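## Task

Move every one of the 10 scattered game tokens into the square marked with blue tape, so that each lies wholly within the tape's outside border, resting on the table or low in a stack. Leave the kitchen timer upright in its current spot, since moving or toppling it counts against the result. Tokens count only if they stay there with the robot no longer touching them.

## Robot and tools

Robot: two 7-joint arms, left_arm and right_arm, hang from a single upright column behind the table's near edge. left_arm is the robot's own left and sits on the +y side. Bases (scene frame): left_arm (-0.001, +0.031, +0.529), right_arm (-0.009, -0.031, +0.529), both turned slightly about z (quat_wxyz +0.998, 0, 0, -0.065). Each arm ends in a two-finger gripper.

Frame: one scene frame for everything, in metres. z = 0 is the table top; the origin lies 0.07 m behind the middle of the near table edge; +x points away from the robot across the table, +z points up. The robot faces roughly +x. Reported hand positions may be slightly wrong, more so when an arm reaches far.

Gripper axes: fingers extend along the gripper's +z and close along its y. The reported end_effector_position is the midpoint between the pads when closed, just under 1 cm short of the tips; closing pushes the tips about 17 mm further along +z. To grasp downward, point gripper +z toward -z of the scene.

The 16-number row (used by both motion tools): one flat list covering both arms: left x, y, z, qw, qx, qy, qz, opening, then right x, y, z, qw, qx, qy, qz, opening. Position is an absolute target for end_effector_position in the scene frame, in metres; the quaternion is an absolute target orientation, w first, in the scene frame. Opening ranges -1 (closed) to +1 (fully open, 0.145 m); a full close takes about 0.5 s. Even if one arm should not move, its 8 numbers must be present: resend the exact position and quaternion from the last result before it was meant to stay put, plus its desired opening. To hold an orientation steady, repeat the same quaternion you chose rather than copying a drifted reported one. A row is rejected if any target lies more than 0.6 m from that arm's last reported position along any gripper axis. Each control step the commanded pose is limited to 70 mm and 16 degrees from the measured pose; position wins over orientation when both cannot be met.

Tools:
- execute_actions: actions is a list of zero or one item. Empty list: just returns the current state. Action: {"rows": [...up to 15 rows...], "steps": 1-15}; each row lasts one 1/30 s step, the final row repeats to fill the step count (default 15). Wait: {"steps": n} with n up to 300, counted from the previous result, so your thinking time is included. Optional "pictures": true/false. After an action, an arm only continues to its last clipped pose (at most 70 mm more), so check the result and send the remainder.
- move: target is one 16-number row (absolute poses as above); speed 0.002-0.5 m/s (default 0.25), turning up to twice that in rad/s. Both grippers travel straight lines that finish together, lasting 0.5 to 10 s; longer paths are cut at 10 s. Openings are applied at the start. It does not avoid obstacles or the other arm, and hands may lag, drift or briefly overshoot the speed. Its result adds a move: line: done, off_target, moving, held or fault, with limits such as paced (target clipped) or held (steps blocked; afterwards the arm may jump fast), and each gripper's distance to its target.
- wait: seconds 0-10, sends nothing new.
- zoom_image: camera (cam_high, cam_low, cam_left_wrist, cam_right_wrist) and region [x0, y0, x1, y1] in pixels of that 504x504 image, top-left origin, at most 504x504.
- read_manual: section "licences"; only returns licence text.
- finished_scene: scene = number of the current scene; ends and grades it irreversibly. Replying without a tool call ends everything.

Results: a state line per arm with pose (position, quat_wxyz), grip_measured (finger opening on the same -1..1 scale), joint positions and torques, and camera images unless disabled. "pose unreachable" means the clearance check altered or stopped that arm's command; HELD marks steps where the command was not passed through; FAULT means an arm stopped; MOTOR HOT warns at 85 °C, and at 100 °C an OVER-TEMPERATURE FAULT halts the arm. A "Hand target" line gives where the controller is currently driving each gripper. Camera calibration (K, distortion, T_world_to_cam) is given per camera and may be off by a few degrees and millimetres.

Holding: command an opening well under grip_measured; the bigger the gap, the harder the squeeze (about 10 N per pad max). Closing quickly can squeeze harder or pop open.

Loose objects or held parts may occasionally be nudged by outside disturbances. Time and effort matter, so move smoothly and directly.

Each tool is called after "Call:" as a command line: name --argument value for each argument, lists and objects as JSON in quotes; but a table of rows of numbers goes row by row, as --pt "numbers of a row", without its own name.

## Session

I'll start by looking at the scene.

Call:
execute_actions --actions '[]'

Scene clock: 0.00 s of 5100.00 s.
left_arm: end_effector_position=(+0.4718, +0.3614, +0.2850) grip_measured=+1.00 end_effector_quat_wxyz=(+0.548, -0.567, +0.508, -0.347) | right_arm: end_effector_position=(+0.4143, -0.2390, +0.3994) grip_measured=+1.00 end_effector_quat_wxyz=(+0.295, +0.704, +0.604, +0.229)
Joint positions: left_arm=[ 0.641  0.815 -0.873  0.729 -0.443  0.218 -0.286  0.145] | right_arm=[ 1.074  0.598 -0.797  1.392 -0.771  0.524  1.237  0.145]
Joint velocities: left_arm=[-0.011 -0.143 -0.002 -0.007 -0.022 -0.066 -0.007  0.   ] | right_arm=[ 0.033 -0.011 -0.012  0.002  0.051 -0.037 -0.051 -0.   ]
Joint torques (N m, as the arm reports them, + toward a larger angle): no reading
Motor temperatures (°C, as the motors report them): left_arm=[24 23 22 24 21 22 23] | right_arm=[21 24 22 23 22 24 23]
Hand target (left_arm): +0.472, +0.361, +0.285; +0.548, -0.567, +0.508, -0.347
Hand target (right_arm): +0.414, -0.239, +0.399; +0.295, +0.704, +0.604, +0.229

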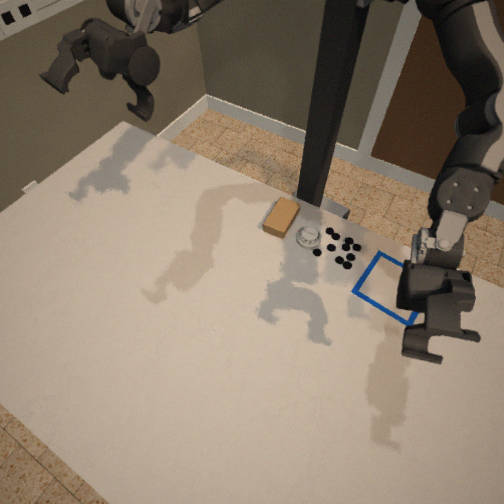

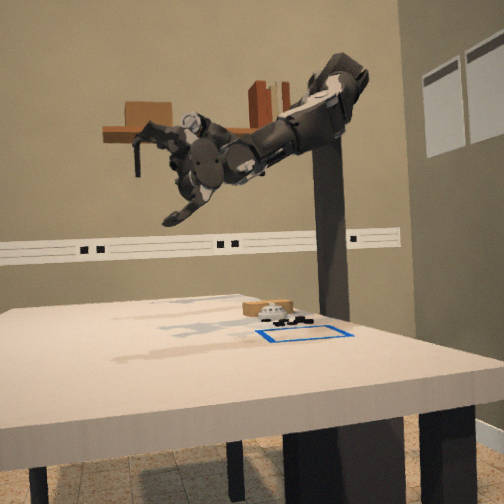

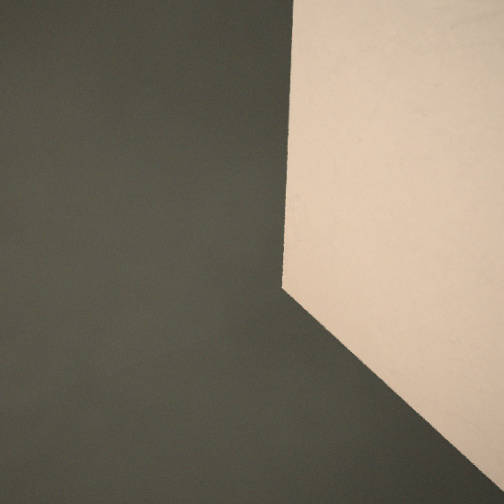

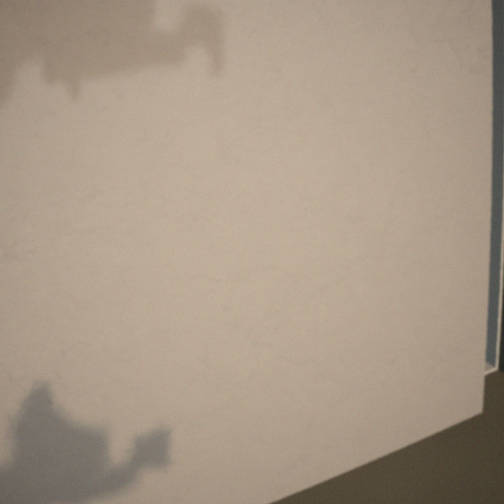

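Call:
zoom_image --camera "cam_high" --region '[250, 180, 430, 340]'

Call:
zoom_image --camera "cam_low" --region '[230, 280, 370, 360]'

Region (250, 180, 430, 340) of cam_high's 504x504 image, scaled by 2.800, with more detail than that image has.

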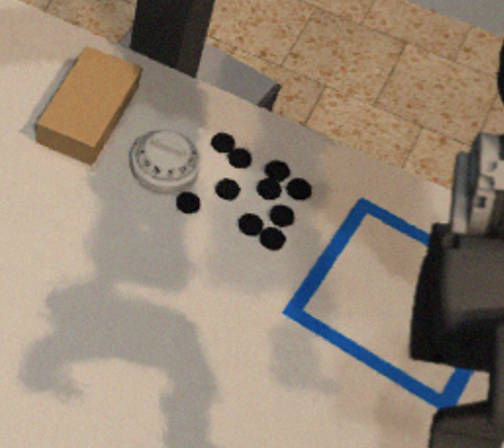

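Region (230, 280, 370, 360) of cam_low's 504x504 image, scaled by 3.600, with more detail than that image has; it fills the top 288 rows of this view, and the rest is white.

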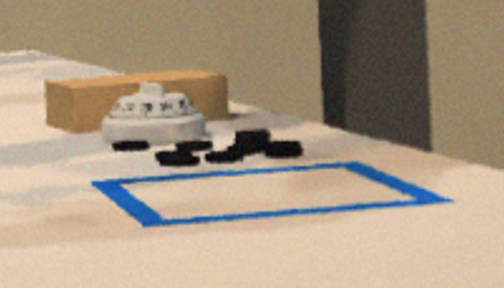

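Call:
zoom_image --camera "cam_high" --region '[380, 220, 504, 380]'

Call:
zoom_image --camera "cam_high" --region '[30, 10, 190, 130]'

Call:
zoom_image --camera "cam_high" --region '[285, 210, 375, 280]'

Region (380, 220, 504, 380) of cam_high's 504x504 image, scaled by 3.150, with more detail than that image has; it fills the left 391 columns of this view, and the rest is white.

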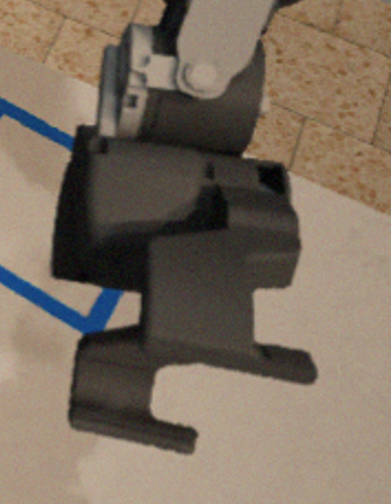

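Region (30, 10, 190, 130) of cam_high's 504x504 image, scaled by 3.150, with more detail than that image has; it fills the top 378 rows of this view, and the rest is white.

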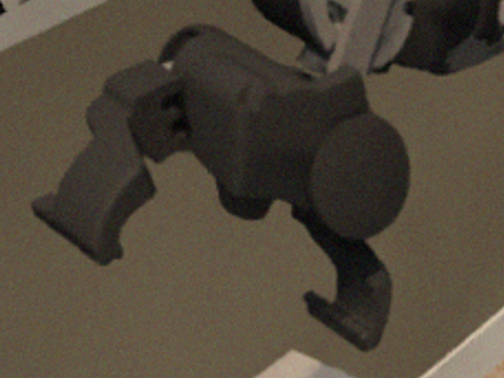

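Region (285, 210, 375, 280) of cam_high's 504x504 image, scaled by 5.600, with more detail than that image has.

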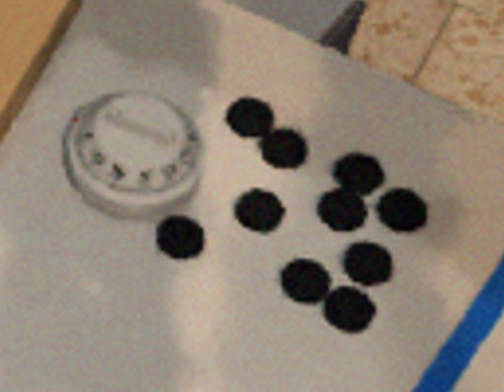

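Call:
move --target '[0.195, 0.218, 0.17, -0.0872, 0.9962, 0, 0, 1, 0.17, -0.26, 0.13, 0.06, 0.74, 0.668, 0.05, 1]' --speed 0.3

Scene clock: 123.40 s of 5100.00 s.
left_arm: end_effector_position=(+0.2010, +0.2181, +0.1750) grip_measured=+1.00 end_effector_quat_wxyz=(+0.012, +0.988, -0.131, +0.076) | right_arm: end_effector_position=(+0.1690, -0.2612, +0.1285) grip_measured=+1.00 end_effector_quat_wxyz=(+0.058, +0.746, +0.661, +0.048)
Joint positions: left_arm=[-0.08  -0.173  0.632  1.847 -1.555  0.786  1.577  0.145] | right_arm=[ 0.066  0.868 -0.698  1.553 -0.582  0.409  0.91   0.145]
Joint velocities: left_arm=[-0.077  0.011 -0.002  0.027 -0.007 -0.037  0.066 -0.   ] | right_arm=[ 0.099  0.055 -0.007  0.007 -0.081  0.051  0.066 -0.   ]
Joint torques (N m, as the arm reports them, + toward a larger angle): left_arm=[2.01 0.83 0.2  3.25 0.21 0.09 0.16] | right_arm=[ 3.4   4.1   2.43  2.54 -0.06 -0.14 -0.21]
Motor temperatures (°C, as the motors report them): left_arm=[27 25 23 25 21 22 24] | right_arm=[27 24 24 23 22 24 23]
Hand target (left_arm): +0.200, +0.217, +0.174; +0.016, +0.989, -0.130, +0.074
Hand target (right_arm): +0.170, -0.261, +0.129; +0.060, +0.745, +0.662, +0.051
Off the commanded pose (left_arm): 0.008 m, 21 deg; orientation clipped at the last step of the last action.
Off the commanded pose (right_arm): 0.002 m, 1 deg.
joint sent to its limit (left arm) — the command would take joint 2 (shoulder roll) past its lower limit, joint 5 (forearm roll) past its lower limit, joint 6 (wrist pitch) past its upper limit and joint 7 (wrist yaw) past its upper limit, so those joints were sent only as far as their limits.
After step 90, 117.00 s passed at rest.
move: off_target (left_arm); limits=paced
camera_calibration (this result's frames):
cam_left_wrist: T_world_to_cam=[[-0.247541, -0.913351, 0.323286, 0.191017], [-0.960416, 0.275317, 0.0424357, 0.143433], [-0.127765, -0.299984, -0.945349, 0.312869], [0, 0, 0, 1]] pos_world=[0.225014, 0.228832, 0.22793]
cam_right_wrist: T_world_to_cam=[[0.961437, -0.102561, -0.255186, -0.151326], [-0.0571336, -0.982105, 0.179458, -0.257982], [-0.269025, -0.157958, -0.950092, 0.180276], [0, 0, 0, 1]] pos_world=[0.17925, -0.24041, 0.178959]

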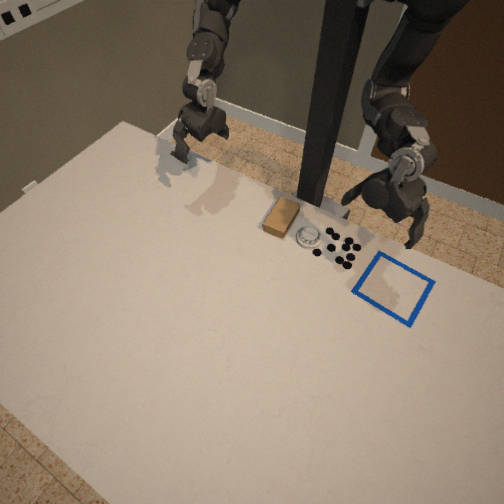

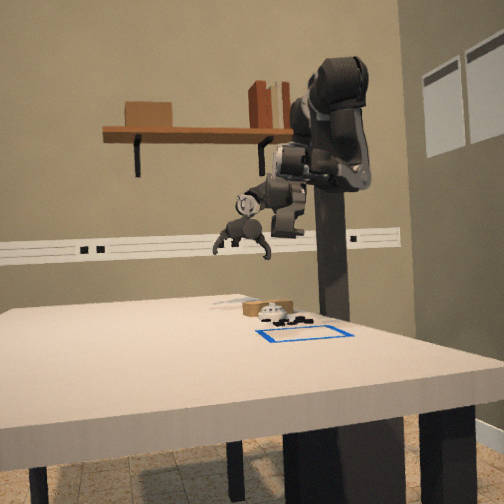

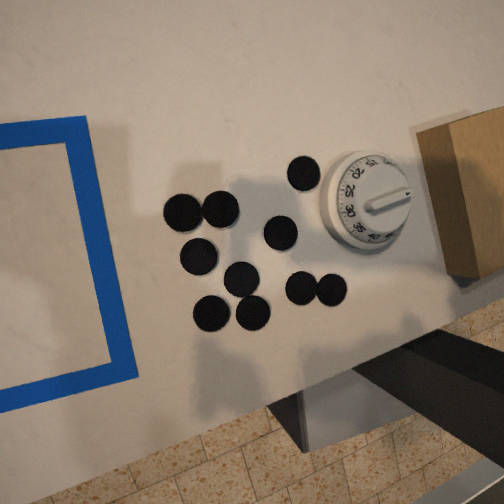

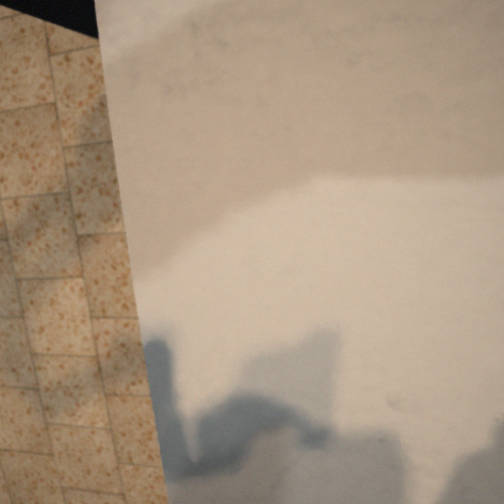

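Call:
zoom_image --camera "cam_left_wrist" --region '[150, 130, 430, 350]'

Region (150, 130, 430, 350) of cam_left_wrist's 504x504 image, scaled by 1.800, with more detail than that image has; it fills the top 396 rows of this view, and the rest is white.

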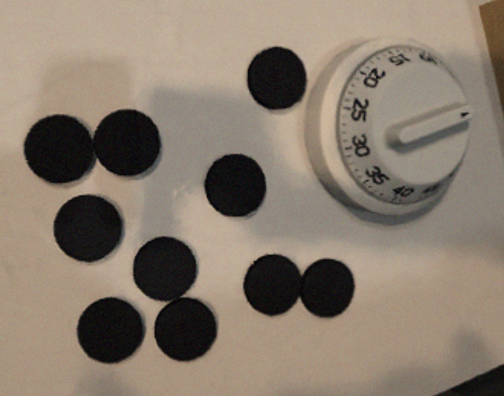

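Call:
move --target '[0.235, 0.085, 0.095, 0, 0.9659, 0, 0.2588, -0.09, 0.169, -0.2612, 0.1285, 0.058, 0.746, 0.661, 0.048, 1]' --speed 0.15

Scene clock: 245.27 s of 5100.00 s.
left_arm: end_effector_position=(+0.2342, +0.0824, +0.0961) grip_measured=-0.09 end_effector_quat_wxyz=(+0.007, +0.967, +0.001, +0.255) | right_arm: end_effector_position=(+0.1690, -0.2612, +0.1285) grip_measured=+1.00 end_effector_quat_wxyz=(+0.058, +0.746, +0.661, +0.048)
Joint positions: left_arm=[-0.245 -0.173 -0.029  1.429  0.022  0.658 -0.21   0.069] | right_arm=[ 0.066  0.868 -0.698  1.553 -0.582  0.409  0.91   0.145]
Joint velocities: left_arm=[-0.033 -0.011 -0.007  0.017 -0.066 -0.022  0.007 -0.   ] | right_arm=[-0.011  0.033  0.002 -0.007 -0.066  0.007  0.051 -0.   ]
Joint torques (N m, as the arm reports them, + toward a larger angle): left_arm=[ 1.6  -1.23 -0.39  3.34  0.18 -0.26 -0.27] | right_arm=[ 3.42  4.5   2.35  2.64  0.05 -0.05  0.03]
Motor temperatures (°C, as the motors report them): left_arm=[26 24 22 26 21 22 23] | right_arm=[24 25 23 23 22 24 23]
Hand target (left_arm): +0.234, +0.083, +0.096; +0.004, +0.967, +0.002, +0.255
Hand target (right_arm): +0.169, -0.261, +0.128; +0.058, +0.746, +0.661, +0.048
Off the commanded pose (left_arm): 0.003 m, 1 deg.
Off the commanded pose (right_arm): 0.000 m, 0 deg.
joint sent to its limit (left arm) — the command would take joint 2 (shoulder roll) past its lower limit, so that joint was sent only as far as its limit.
After step 90, 117.00 s passed at rest.
move: done
camera_calibration (this result's frames):
cam_left_wrist: T_world_to_cam=[[-0.114901, -0.94355, 0.310663, 0.0733934], [-0.949341, 0.0122193, -0.314009, 0.26932], [0.292487, -0.331005, -0.897155, 0.10131], [0, 0, 0, 1]] pos_world=[0.234478, 0.0994934, 0.152659]
cam_right_wrist: T_world_to_cam=[[0.961437, -0.102561, -0.255186, -0.151326], [-0.0571336, -0.982105, 0.179458, -0.257982], [-0.269025, -0.157958, -0.950092, 0.180276], [0, 0, 0, 1]] pos_world=[0.17925, -0.24041, 0.178959]

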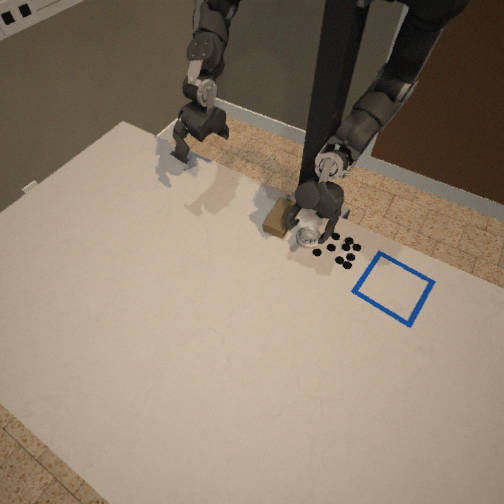

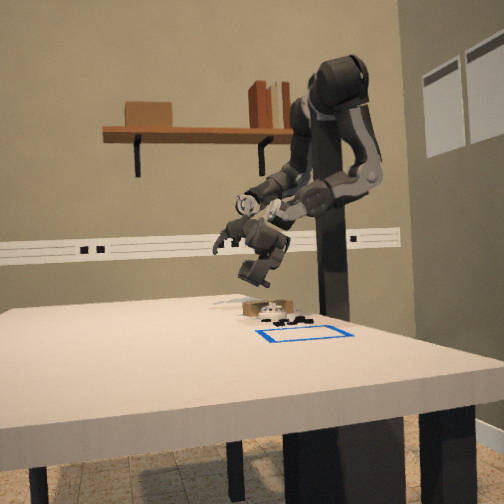

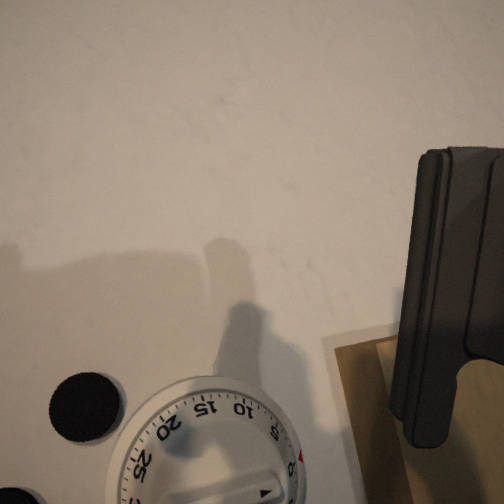

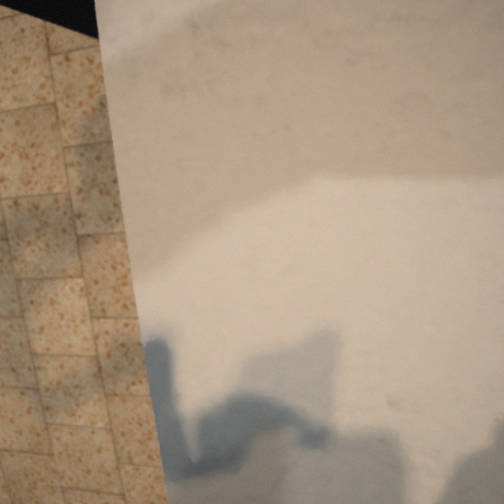

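Call:
move --target '[0.2192, 0.1401, 0.048, -0.0982, 0.9345, 0.3402, -0.0358, -0.09, 0.169, -0.2612, 0.1285, 0.058, 0.746, 0.661, 0.048, 1]' --speed 0.2

Scene clock: 295.47 s of 5100.00 s.
left_arm: end_effector_position=(+0.2242, +0.1429, +0.0463) grip_measured=-0.09 end_effector_quat_wxyz=(-0.098, +0.934, +0.344, -0.027) | right_arm: end_effector_position=(+0.1690, -0.2612, +0.1285) grip_measured=+1.00 end_effector_quat_wxyz=(+0.058, +0.746, +0.661, +0.048)
Joint positions: left_arm=[ 0.233 -0.165  0.351  0.844  0.7    0.727 -0.987  0.069] | right_arm=[ 0.066  0.868 -0.698  1.553 -0.582  0.409  0.91   0.145]
Joint velocities: left_arm=[ 0.011 -0.055 -0.017  0.007  0.022  0.051  0.022 -0.   ] | right_arm=[-0.011 -0.033 -0.002  0.002 -0.007 -0.051  0.007  0.   ]
Joint torques (N m, as the arm reports them, + toward a larger angle): left_arm=[ 4.36 -0.63 -0.05  2.53  0.01 -0.05 -0.38] | right_arm=[ 3.42  4.43  2.37  2.64  0.04 -0.05  0.04]
Motor temperatures (°C, as the motors report them): left_arm=[26 24 22 27 21 22 23] | right_arm=[24 25 23 24 22 24 23]
Hand target (left_arm): +0.223, +0.144, +0.046; -0.101, +0.933, +0.345, -0.029
Hand target (right_arm): +0.169, -0.261, +0.129; +0.058, +0.746, +0.661, +0.048
Off the commanded pose (left_arm): 0.006 m, 1 deg.
Off the commanded pose (right_arm): 0.000 m, 0 deg.
After step 90, 44.57 s passed at rest.
move: off_target (left_arm)
camera_calibration (this result's frames):
cam_left_wrist: T_world_to_cam=[[0.677295, -0.726011, 0.119081, -0.0549395], [-0.733975, -0.655672, 0.177129, 0.267894], [-0.0505199, -0.207371, -0.976957, 0.142476], [0, 0, 0, 1]] pos_world=[0.241036, 0.165309, 0.0982834]
cam_right_wrist: T_world_to_cam=[[0.961437, -0.102561, -0.255186, -0.151326], [-0.0571336, -0.982105, 0.179458, -0.257982], [-0.269025, -0.157958, -0.950092, 0.180276], [0, 0, 0, 1]] pos_world=[0.17925, -0.24041, 0.178959]

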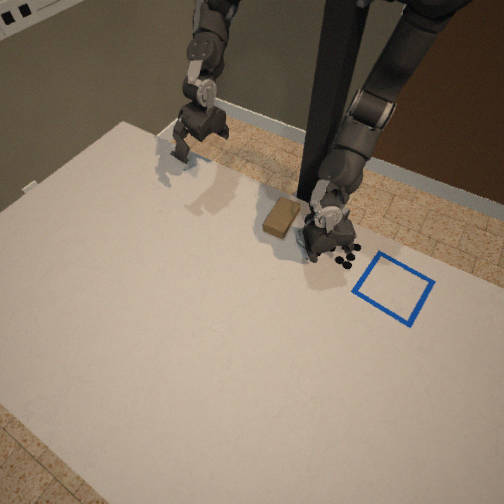

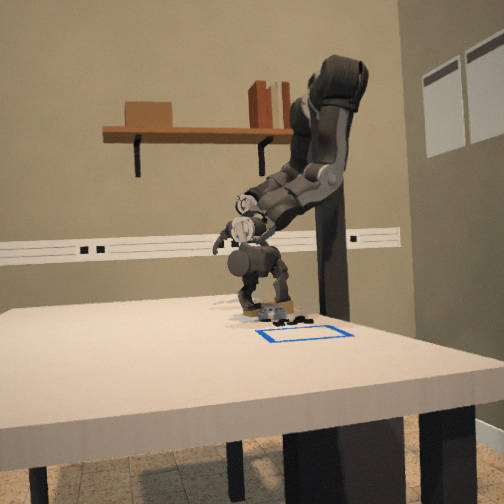

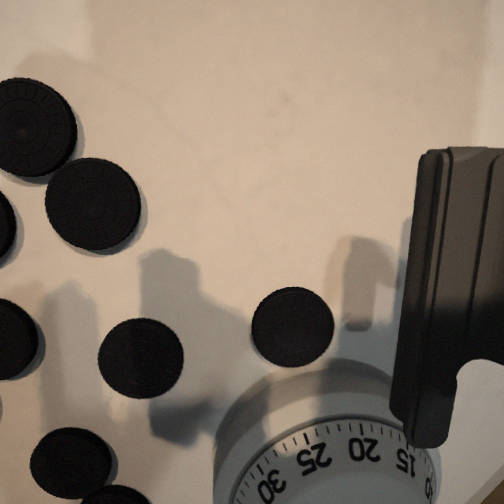

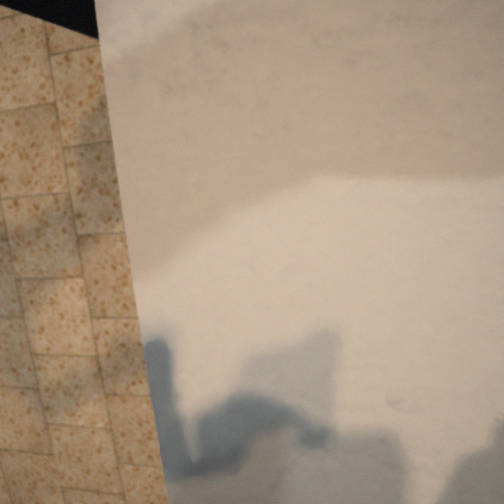

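Call:
zoom_image --camera "cam_left_wrist" --region '[200, 200, 504, 504]'

Call:
zoom_image --camera "cam_low" --region '[210, 230, 330, 340]'

Region (200, 200, 504, 504) of cam_left_wrist's 504x504 image, scaled by 1.658, with more detail than that image has.

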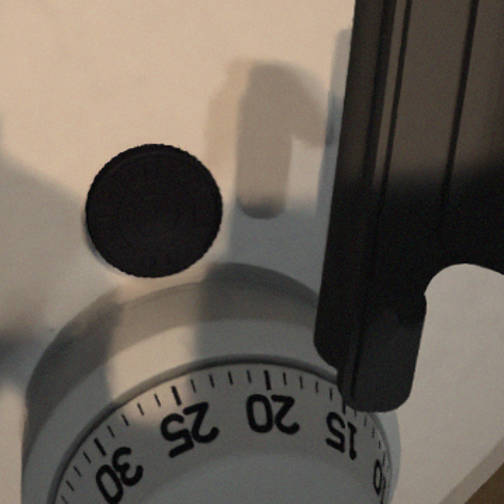

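Region (210, 230, 330, 340) of cam_low's 504x504 image, scaled by 4.200, with more detail than that image has; it fills the top 462 rows of this view, and the rest is white.

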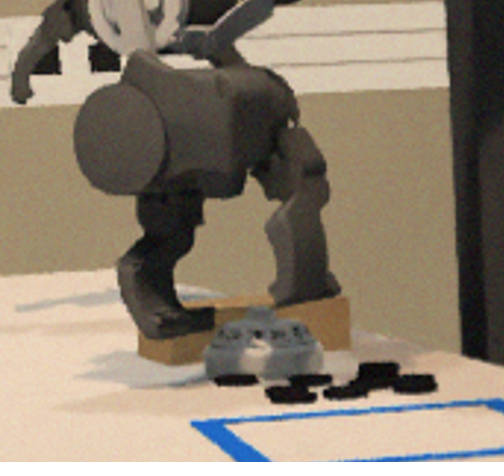

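Call:
move --target '[0.18, 0.005, 0.115, 0, 0.9537, 0.3007, 0, -0.09, 0.169, -0.2612, 0.1285, 0.058, 0.746, 0.661, 0.048, 1]' --speed 0.15

Scene clock: 402.27 s of 5100.00 s.
left_arm: end_effector_position=(+0.1761, +0.0007, +0.1161) grip_measured=-0.09 end_effector_quat_wxyz=(+0.007, +0.956, +0.295, -0.005) | right_arm: end_effector_position=(+0.1690, -0.2612, +0.1285) grip_measured=+1.00 end_effector_quat_wxyz=(+0.058, +0.746, +0.661, +0.048)
Joint positions: left_arm=[-0.062 -0.173 -0.399  1.402  1.331  0.416 -1.397  0.069] | right_arm=[ 0.066  0.868 -0.698  1.553 -0.582  0.409  0.91   0.145]
Joint velocities: left_arm=[ 0.033 -0.077 -0.012 -0.007  0.037  0.022  0.095  0.   ] | right_arm=[-0.011  0.033  0.002 -0.007 -0.007  0.051 -0.007 -0.   ]
Joint torques (N m, as the arm reports them, + toward a larger angle): left_arm=[ 2.02 -2.47 -0.11  4.15  0.17 -0.05 -0.26] | right_arm=[ 3.43  4.42  2.35  2.62  0.04 -0.04  0.03]
Motor temperatures (°C, as the motors report them): left_arm=[27 24 22 26 21 22 23] | right_arm=[24 26 23 24 22 24 23]
Hand target (left_arm): +0.175, +0.002, +0.116; +0.004, +0.955, +0.297, -0.007
Hand target (right_arm): +0.169, -0.261, +0.129; +0.058, +0.746, +0.661, +0.048
Off the commanded pose (left_arm): 0.006 m, 1 deg.
Off the commanded pose (right_arm): 0.000 m, 0 deg.
joint sent to its limit (left arm) — the command would take joint 2 (shoulder roll) past its lower limit, so that joint was sent only as far as its limit.
After step 90, 102.43 s passed at rest.
move: off_target (left_arm)
camera_calibration (this result's frames):
cam_left_wrist: T_world_to_cam=[[0.575278, -0.750985, 0.324154, -0.139802], [-0.817761, -0.536731, 0.207813, 0.138027], [0.0179188, -0.384631, -0.922897, 0.160562], [0, 0, 0, 1]] pos_world=[0.190421, 0.0308507, 0.164816]
cam_right_wrist: T_world_to_cam=[[0.961437, -0.102561, -0.255186, -0.151326], [-0.0571336, -0.982105, 0.179458, -0.257982], [-0.269025, -0.157958, -0.950092, 0.180276], [0, 0, 0, 1]] pos_world=[0.17925, -0.24041, 0.178959]

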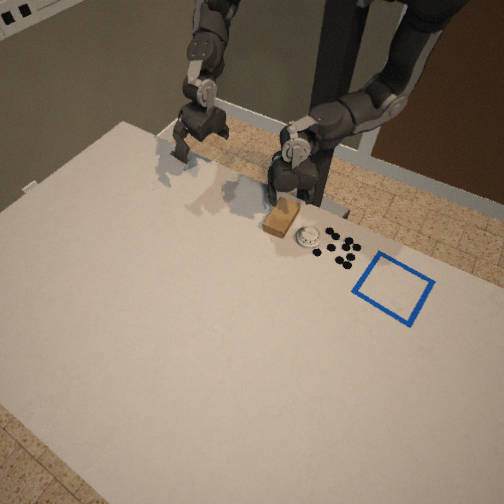

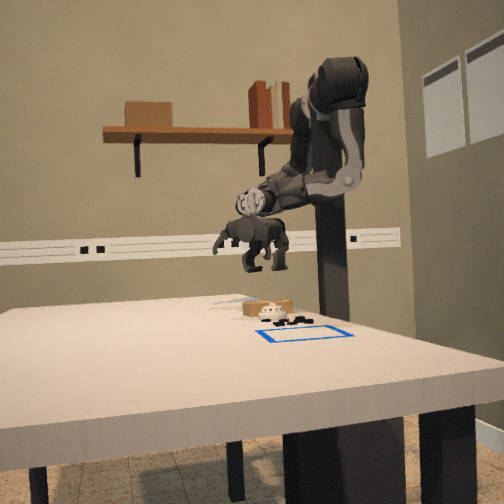

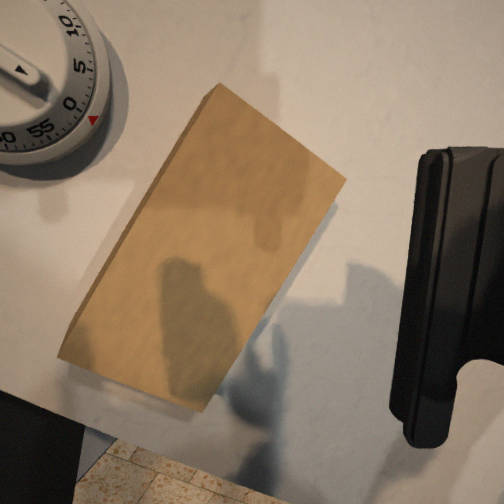

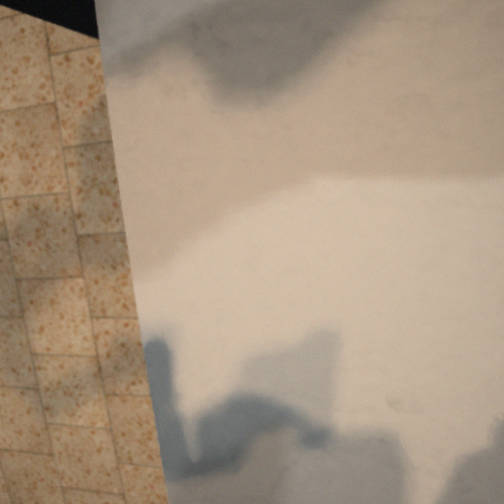

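Call:
move --target '[0.2238, 0.1387, 0.045, -0.0982, 0.9345, 0.3402, -0.0358, -0.09, 0.169, -0.2612, 0.1285, 0.058, 0.746, 0.661, 0.048, 1]' --speed 0.15

Scene clock: 413.53 s of 5100.00 s.
left_arm: end_effector_position=(+0.2268, +0.1396, +0.0441) grip_measured=-0.09 end_effector_quat_wxyz=(-0.102, +0.933, +0.343, -0.033) | right_arm: end_effector_position=(+0.1690, -0.2612, +0.1285) grip_measured=+1.00 end_effector_quat_wxyz=(+0.058, +0.746, +0.661, +0.048)
Joint positions: left_arm=[ 0.257  0.083 -0.262  0.783  1.392  0.491 -1.142  0.069] | right_arm=[ 0.066  0.868 -0.698  1.553 -0.582  0.409  0.91   0.145]
Joint velocities: left_arm=[-0.011 -0.033 -0.017  0.002 -0.037 -0.037 -0.037 -0.   ] | right_arm=[ 0.011  0.077 -0.002 -0.002 -0.007  0.007 -0.022 -0.   ]
Joint torques (N m, as the arm reports them, + toward a larger angle): left_arm=[4.48 0.33 0.3  2.56 0.03 0.08 0.01] | right_arm=[ 3.45  4.41  2.33  2.64  0.05 -0.05  0.03]
Motor temperatures (°C, as the motors report them): left_arm=[26 24 22 27 21 22 23] | right_arm=[24 26 24 24 22 24 23]
Hand target (left_arm): +0.226, +0.140, +0.043; -0.101, +0.934, +0.342, -0.033
Hand target (right_arm): +0.169, -0.261, +0.129; +0.058, +0.746, +0.661, +0.048
Off the commanded pose (left_arm): 0.003 m, 1 deg.
Off the commanded pose (right_arm): 0.000 m, 0 deg.
After step 90, 6.77 s passed at rest.
move: done
camera_calibration (this result's frames):
cam_left_wrist: T_world_to_cam=[[0.678114, -0.727121, 0.107036, -0.0583645], [-0.732126, -0.655528, 0.185134, 0.267239], [-0.0644501, -0.203906, -0.976867, 0.142443], [0, 0, 0, 1]] pos_world=[0.24441, 0.161789, 0.0959199]
cam_right_wrist: T_world_to_cam=[[0.961437, -0.102561, -0.255186, -0.151326], [-0.0571336, -0.982105, 0.179458, -0.257982], [-0.269025, -0.157958, -0.950092, 0.180276], [0, 0, 0, 1]] pos_world=[0.17925, -0.24041, 0.178959]

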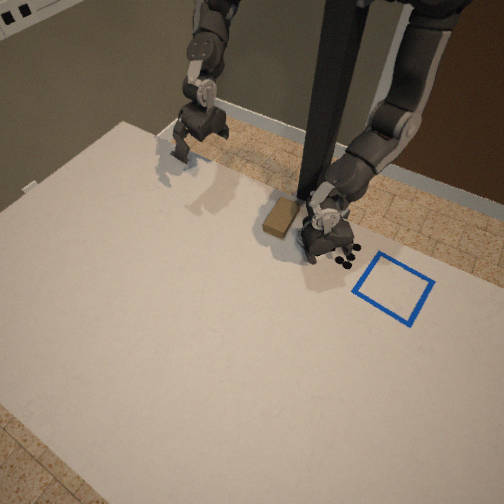

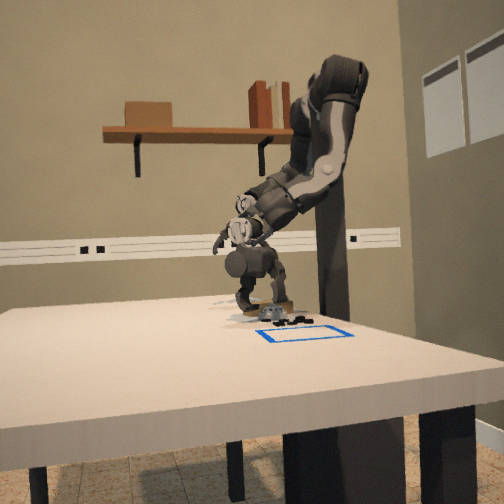

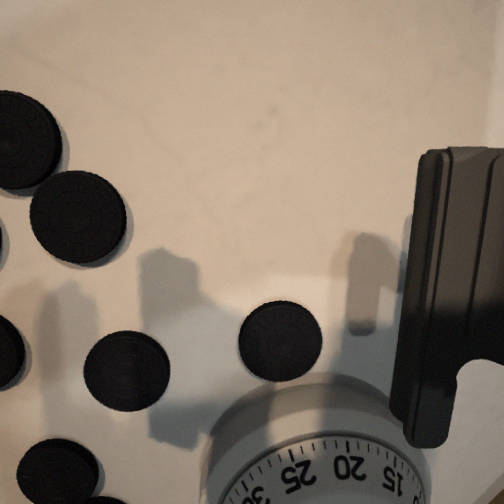

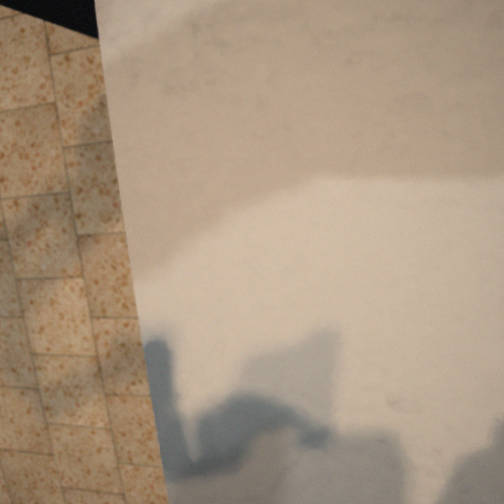

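Call:
move --target '[0.2215, 0.139, 0.024, -0.0982, 0.9345, 0.3402, -0.0358, -0.09, 0.169, -0.2612, 0.1285, 0.058, 0.746, 0.661, 0.048, 1]' --speed 0.04

Scene clock: 422.17 s of 5100.00 s.
left_arm: end_effector_position=(+0.2215, +0.1401, +0.0242) grip_measured=-0.09 end_effector_quat_wxyz=(-0.100, +0.934, +0.341, -0.037) | right_arm: end_effector_position=(+0.1690, -0.2612, +0.1285) grip_measured=+1.00 end_effector_quat_wxyz=(+0.058, +0.746, +0.661, +0.048)
Joint positions: left_arm=[ 0.311  0.072 -0.302  0.597  1.366  0.455 -1.005  0.069] | right_arm=[ 0.066  0.868 -0.698  1.553 -0.582  0.409  0.91   0.145]
Joint velocities: left_arm=[ 0.055 -0.055 -0.002 -0.012  0.022  0.066 -0.007  0.   ] | right_arm=[ 0.033 -0.033 -0.002  0.002  0.037 -0.007 -0.037 -0.   ]
Joint torques (N m, as the arm reports them, + toward a larger angle): left_arm=[ 4.89 -0.11  0.2   2.27  0.03 -0.04  0.01] | right_arm=[ 3.43  4.45  2.38  2.65  0.05 -0.05  0.03]
Motor temperatures (°C, as the motors report them): left_arm=[27 24 22 27 21 22 23] | right_arm=[24 26 24 24 22 24 23]
Hand target (left_arm): +0.222, +0.139, +0.024; -0.098, +0.934, +0.341, -0.036
Hand target (right_arm): +0.169, -0.261, +0.129; +0.058, +0.746, +0.661, +0.048
Off the commanded pose (left_arm): 0.001 m, 0 deg.
Off the commanded pose (right_arm): 0.000 m, 0 deg.
After step 90, 4.80 s passed at rest.
move: done
camera_calibration (this result's frames):
cam_left_wrist: T_world_to_cam=[[0.676948, -0.728143, 0.107468, -0.0519036], [-0.732558, -0.652366, 0.194366, 0.266788], [-0.0714175, -0.210302, -0.975024, 0.125178], [0, 0, 0, 1]] pos_world=[0.239513, 0.162575, 0.0757756]
cam_right_wrist: T_world_to_cam=[[0.961437, -0.102561, -0.255186, -0.151326], [-0.0571336, -0.982105, 0.179458, -0.257982], [-0.269025, -0.157958, -0.950092, 0.180276], [0, 0, 0, 1]] pos_world=[0.17925, -0.24041, 0.178959]

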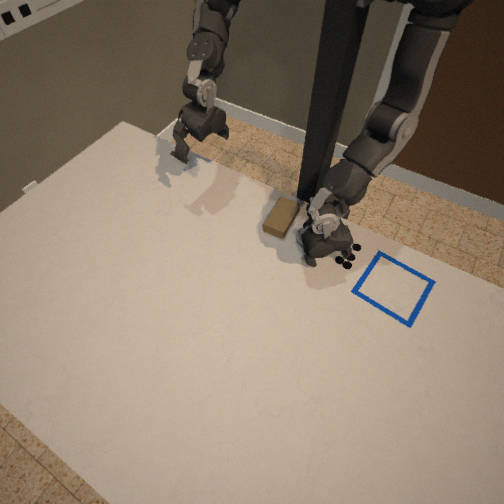

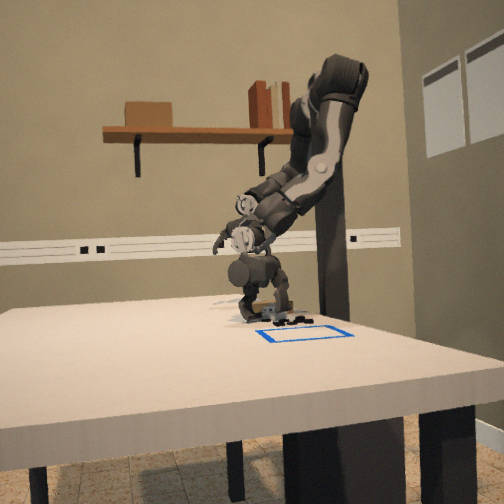

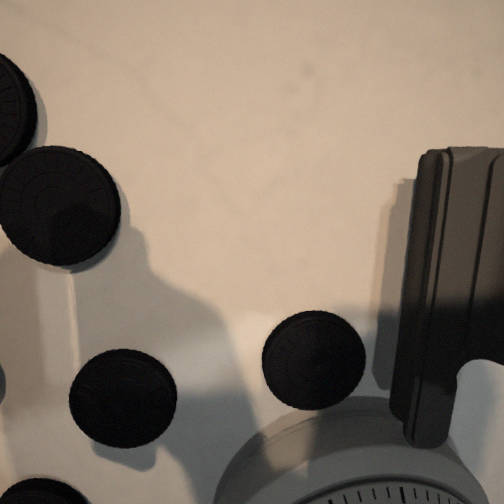

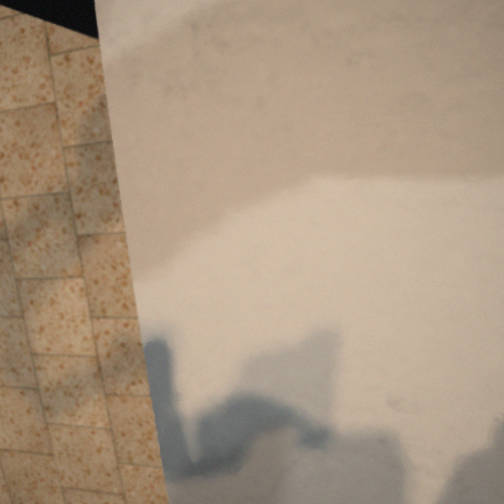

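Call:
zoom_image --camera "cam_left_wrist" --region '[240, 290, 504, 504]'

Call:
zoom_image --camera "cam_low" --region '[225, 280, 325, 340]'

Call:
zoom_image --camera "cam_high" --region '[280, 200, 380, 290]'

Region (240, 290, 504, 504) of cam_left_wrist's 504x504 image, scaled by 1.909, with more detail than that image has; it fills the top 409 rows of this view, and the rest is white.

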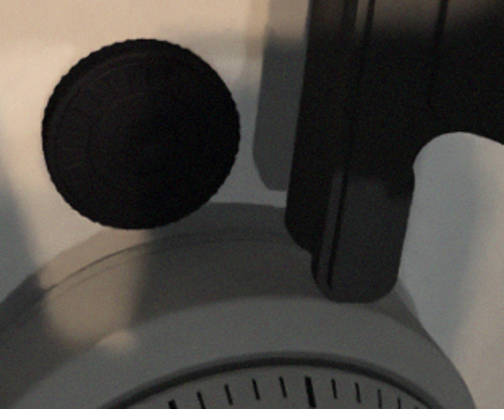

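Region (225, 280, 325, 340) of cam_low's 504x504 image, scaled by 5.040, with more detail than that image has; it fills the top 302 rows of this view, and the rest is white.

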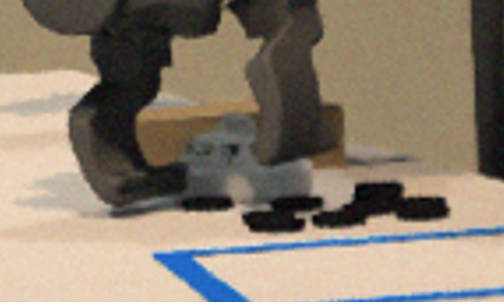

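Region (280, 200, 380, 290) of cam_high's 504x504 image, scaled by 5.040, with more detail than that image has; it fills the top 454 rows of this view, and the rest is white.

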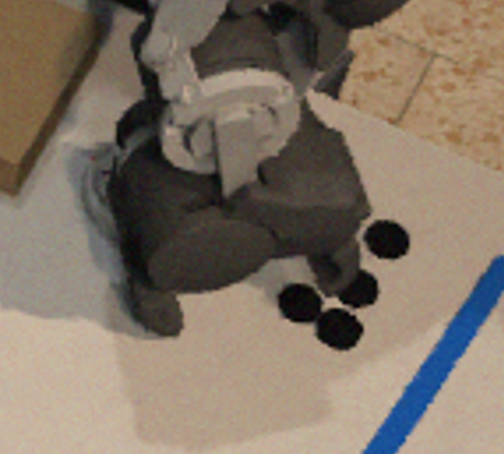

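Call:
move --target '[0.2232, 0.141, 0.0195, -0.0982, 0.9345, 0.3402, -0.0358, -0.09, 0.169, -0.2612, 0.1285, 0.058, 0.746, 0.661, 0.048, 1]' --speed 0.01

Scene clock: 441.90 s of 5100.00 s.
left_arm: end_effector_position=(+0.2227, +0.1420, +0.0198) grip_measured=-0.09 end_effector_quat_wxyz=(-0.100, +0.934, +0.341, -0.037) | right_arm: end_effector_position=(+0.1690, -0.2612, +0.1285) grip_measured=+1.00 end_effector_quat_wxyz=(+0.058, +0.746, +0.661, +0.048)
Joint positions: left_arm=[ 0.341  0.069 -0.312  0.528  1.356  0.449 -0.961  0.069] | right_arm=[ 0.066  0.868 -0.698  1.553 -0.582  0.409  0.91   0.145]
Joint velocities: left_arm=[-0.077 -0.011 -0.012 -0.002 -0.007  0.081 -0.007 -0.   ] | right_arm=[ 0.077 -0.011  0.022 -0.002 -0.007 -0.081  0.022  0.   ]
Joint torques (N m, as the arm reports them, + toward a larger angle): left_arm=[ 5.13 -0.08  0.16  2.15 -0.02 -0.05  0.01] | right_arm=[ 3.38  4.41  2.36  2.66  0.04 -0.05  0.03]
Motor temperatures (°C, as the motors report them): left_arm=[27 24 22 26 21 22 23] | right_arm=[24 26 24 24 22 24 23]
Hand target (left_arm): +0.223, +0.141, +0.020; -0.098, +0.934, +0.341, -0.036
Hand target (right_arm): +0.169, -0.261, +0.129; +0.058, +0.746, +0.661, +0.048
Off the commanded pose (left_arm): 0.001 m, 0 deg.
Off the commanded pose (right_arm): 0.000 m, 0 deg.
After step 90, 16.00 s passed at rest.
move: done
camera_calibration (this result's frames):
cam_left_wrist: T_world_to_cam=[[0.676444, -0.728638, 0.107282, -0.0506442], [-0.732962, -0.65177, 0.194843, 0.269765], [-0.0720465, -0.210434, -0.97495, 0.121526], [0, 0, 0, 1]] pos_world=[0.240741, 0.164496, 0.0713534]
cam_right_wrist: T_world_to_cam=[[0.961437, -0.102561, -0.255186, -0.151326], [-0.0571336, -0.982105, 0.179458, -0.257982], [-0.269025, -0.157958, -0.950092, 0.180276], [0, 0, 0, 1]] pos_world=[0.17925, -0.24041, 0.178959]

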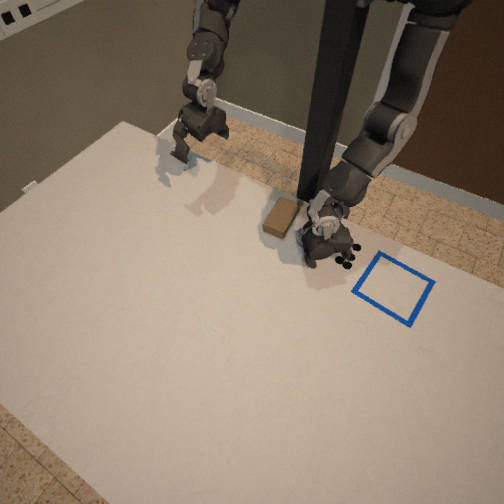

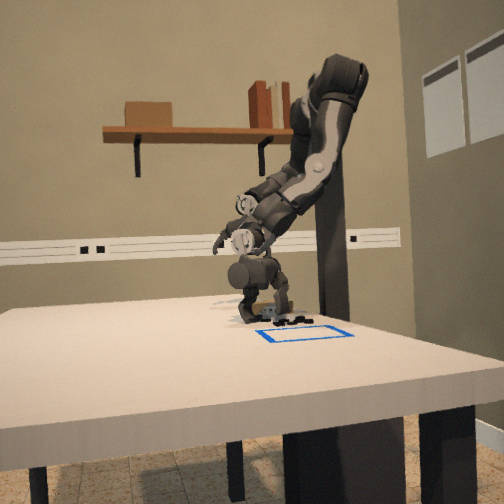

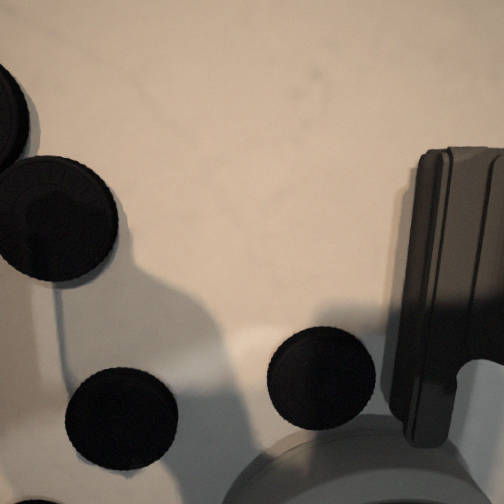

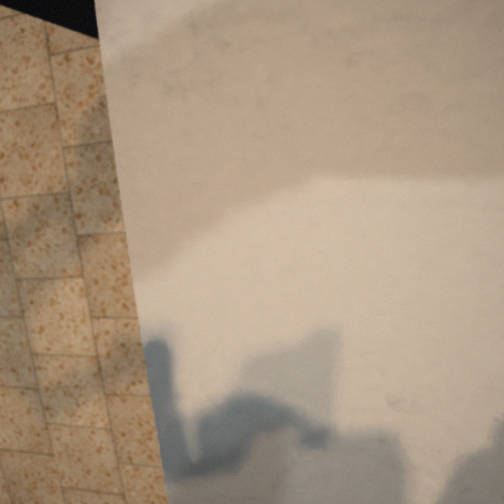

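Call:
zoom_image --camera "cam_left_wrist" --region '[250, 130, 504, 504]'

Call:
zoom_image --camera "cam_low" --region '[230, 295, 290, 335]'

Region (250, 130, 504, 504) of cam_left_wrist's 504x504 image, scaled by 1.348, with more detail than that image has; it fills the left 342 columns of this view, and the rest is white.

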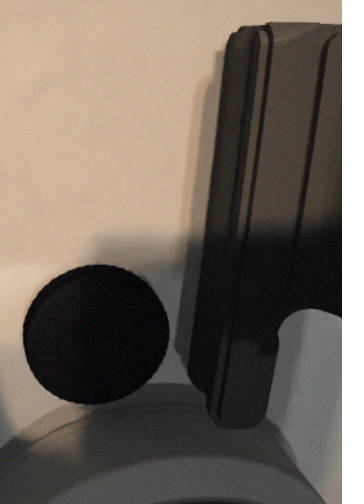

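Region (230, 295, 290, 335) of cam_low's 504x504 image, scaled by 8.400, with more detail than that image has.

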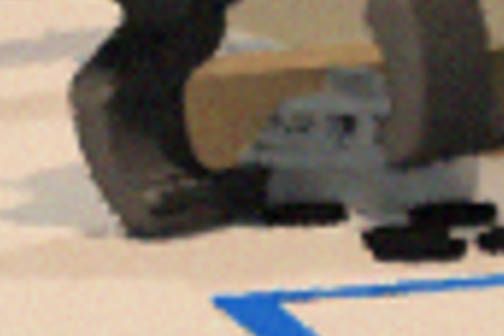

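Call:
execute_actions --actions '[{"rows": [[0.2232, 0.141, 0.019, -0.0982, 0.9345, 0.3402, -0.0358, -0.09, 0.169, -0.2612, 0.1285, 0.058, 0.746, 0.661, 0.048, 1],[0.2232, 0.141, 0.0185, -0.0982, 0.9345, 0.3402, -0.0358, -0.09, 0.169, -0.2612, 0.1285, 0.058, 0.746, 0.661, 0.048, 1],[0.2232, 0.141, 0.018, -0.0982, 0.9345, 0.3402, -0.0358, -0.09, 0.169, -0.2612, 0.1285, 0.058, 0.746, 0.661, 0.048, 1],[0.2232, 0.141, 0.0175, -0.0982, 0.9345, 0.3402, -0.0358, -0.09, 0.169, -0.2612, 0.1285, 0.058, 0.746, 0.661, 0.048, 1],[0.2232, 0.141, 0.017, -0.0982, 0.9345, 0.3402, -0.0358, -0.09, 0.169, -0.2612, 0.1285, 0.058, 0.746, 0.661, 0.048, 1],[0.2232, 0.141, 0.0165, -0.0982, 0.9345, 0.3402, -0.0358, -0.09, 0.169, -0.2612, 0.1285, 0.058, 0.746, 0.661, 0.048, 1],[0.2232, 0.141, 0.016, -0.0982, 0.9345, 0.3402, -0.0358, -0.09, 0.169, -0.2612, 0.1285, 0.058, 0.746, 0.661, 0.048, 1]], "steps": 15}]'

Scene clock: 459.93 s of 5100.00 s.
left_arm: end_effector_position=(+0.2227, +0.1421, +0.0186) grip_measured=-0.10 end_effector_quat_wxyz=(-0.106, +0.935, +0.337, -0.042) | right_arm: end_effector_position=(+0.1690, -0.2612, +0.1285) grip_measured=+1.00 end_effector_quat_wxyz=(+0.058, +0.746, +0.661, +0.048)
Joint positions: left_arm=[ 0.365  0.061 -0.321  0.481  1.352  0.448 -0.952  0.068] | right_arm=[ 0.066  0.868 -0.698  1.553 -0.582  0.409  0.91   0.145]
Joint velocities: left_arm=[ 0.011 -0.077  0.002 -0.007 -0.037 -0.007 -0.095  0.   ] | right_arm=[-0.055 -0.011  0.007 -0.012 -0.022 -0.081  0.066  0.   ]
Joint torques (N m, as the arm reports them, + toward a larger angle): left_arm=[ 4.1   0.2   0.    1.43 -0.05 -0.26  0.79] | right_arm=[ 3.43  4.41  2.36  2.65  0.04 -0.05  0.03]
Motor temperatures (°C, as the motors report them): left_arm=[27 24 22 26 21 22 23] | right_arm=[24 26 24 24 22 24 23]
Hand target (left_arm): +0.223, +0.141, +0.016; -0.098, +0.934, +0.340, -0.036
Hand target (right_arm): +0.169, -0.261, +0.129; +0.058, +0.746, +0.661, +0.048
Off the commanded pose (left_arm): 0.003 m, 1 deg.
Off the commanded pose (right_arm): 0.000 m, 0 deg.
Steps of this call (steps 1 to 90: nothing new was sent; then 14.53 s passed at rest; steps 91 to 105: all 15 steps of this action). Readings (end_effector_position):
91: left_arm (+0.2226, +0.1422, +0.0196) | right_arm (+0.1690, -0.2612, +0.1285)
92: left_arm (+0.2223, +0.1421, +0.0191) | right_arm (+0.1690, -0.2612, +0.1285)
94: left_arm (+0.2224, +0.1420, +0.0185) | right_arm (+0.1690, -0.2612, +0.1285)
98: left_arm (+0.2227, +0.1421, +0.0186) | right_arm (+0.1690, -0.2612, +0.1285)
105: the state above
camera_calibration (this result's frames):
cam_left_wrist: T_world_to_cam=[[0.67344, -0.733312, 0.0934421, -0.0488785], [-0.734303, -0.64899, 0.199024, 0.269909], [-0.0853036, -0.202645, -0.97553, 0.122211], [0, 0, 0, 1]] pos_world=[0.241537, 0.164091, 0.0700698]
cam_right_wrist: T_world_to_cam=[[0.961437, -0.102561, -0.255186, -0.151326], [-0.0571336, -0.982105, 0.179458, -0.257982], [-0.269025, -0.157958, -0.950092, 0.180276], [0, 0, 0, 1]] pos_world=[0.17925, -0.24041, 0.178959]

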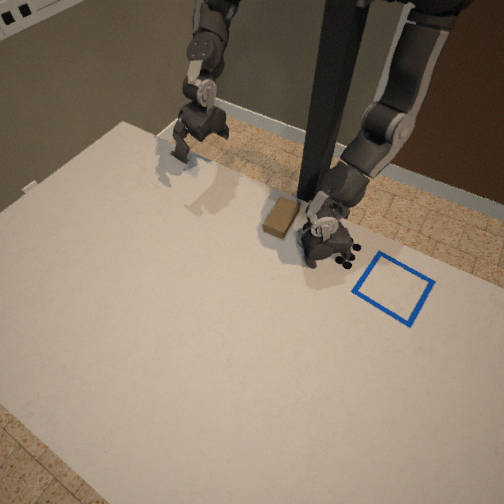

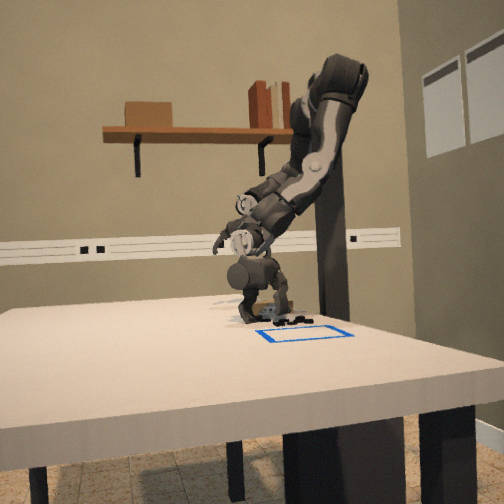

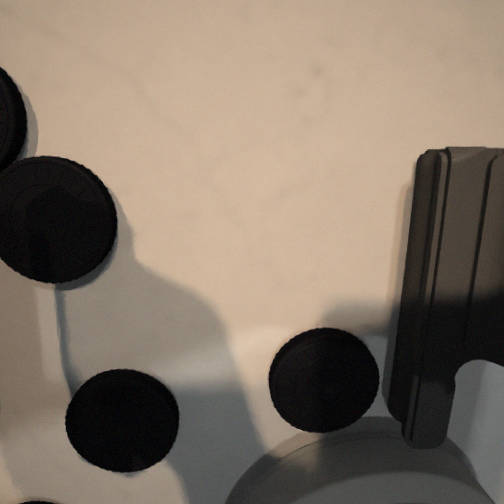

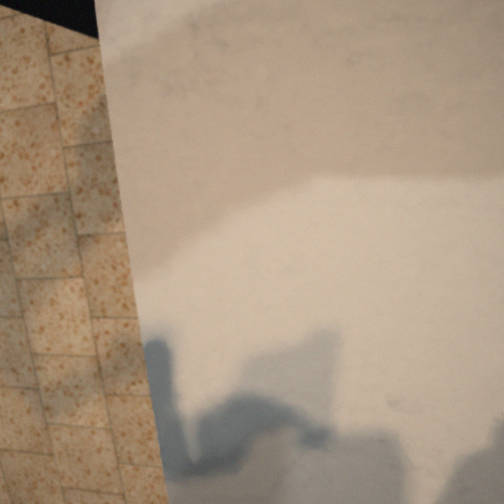

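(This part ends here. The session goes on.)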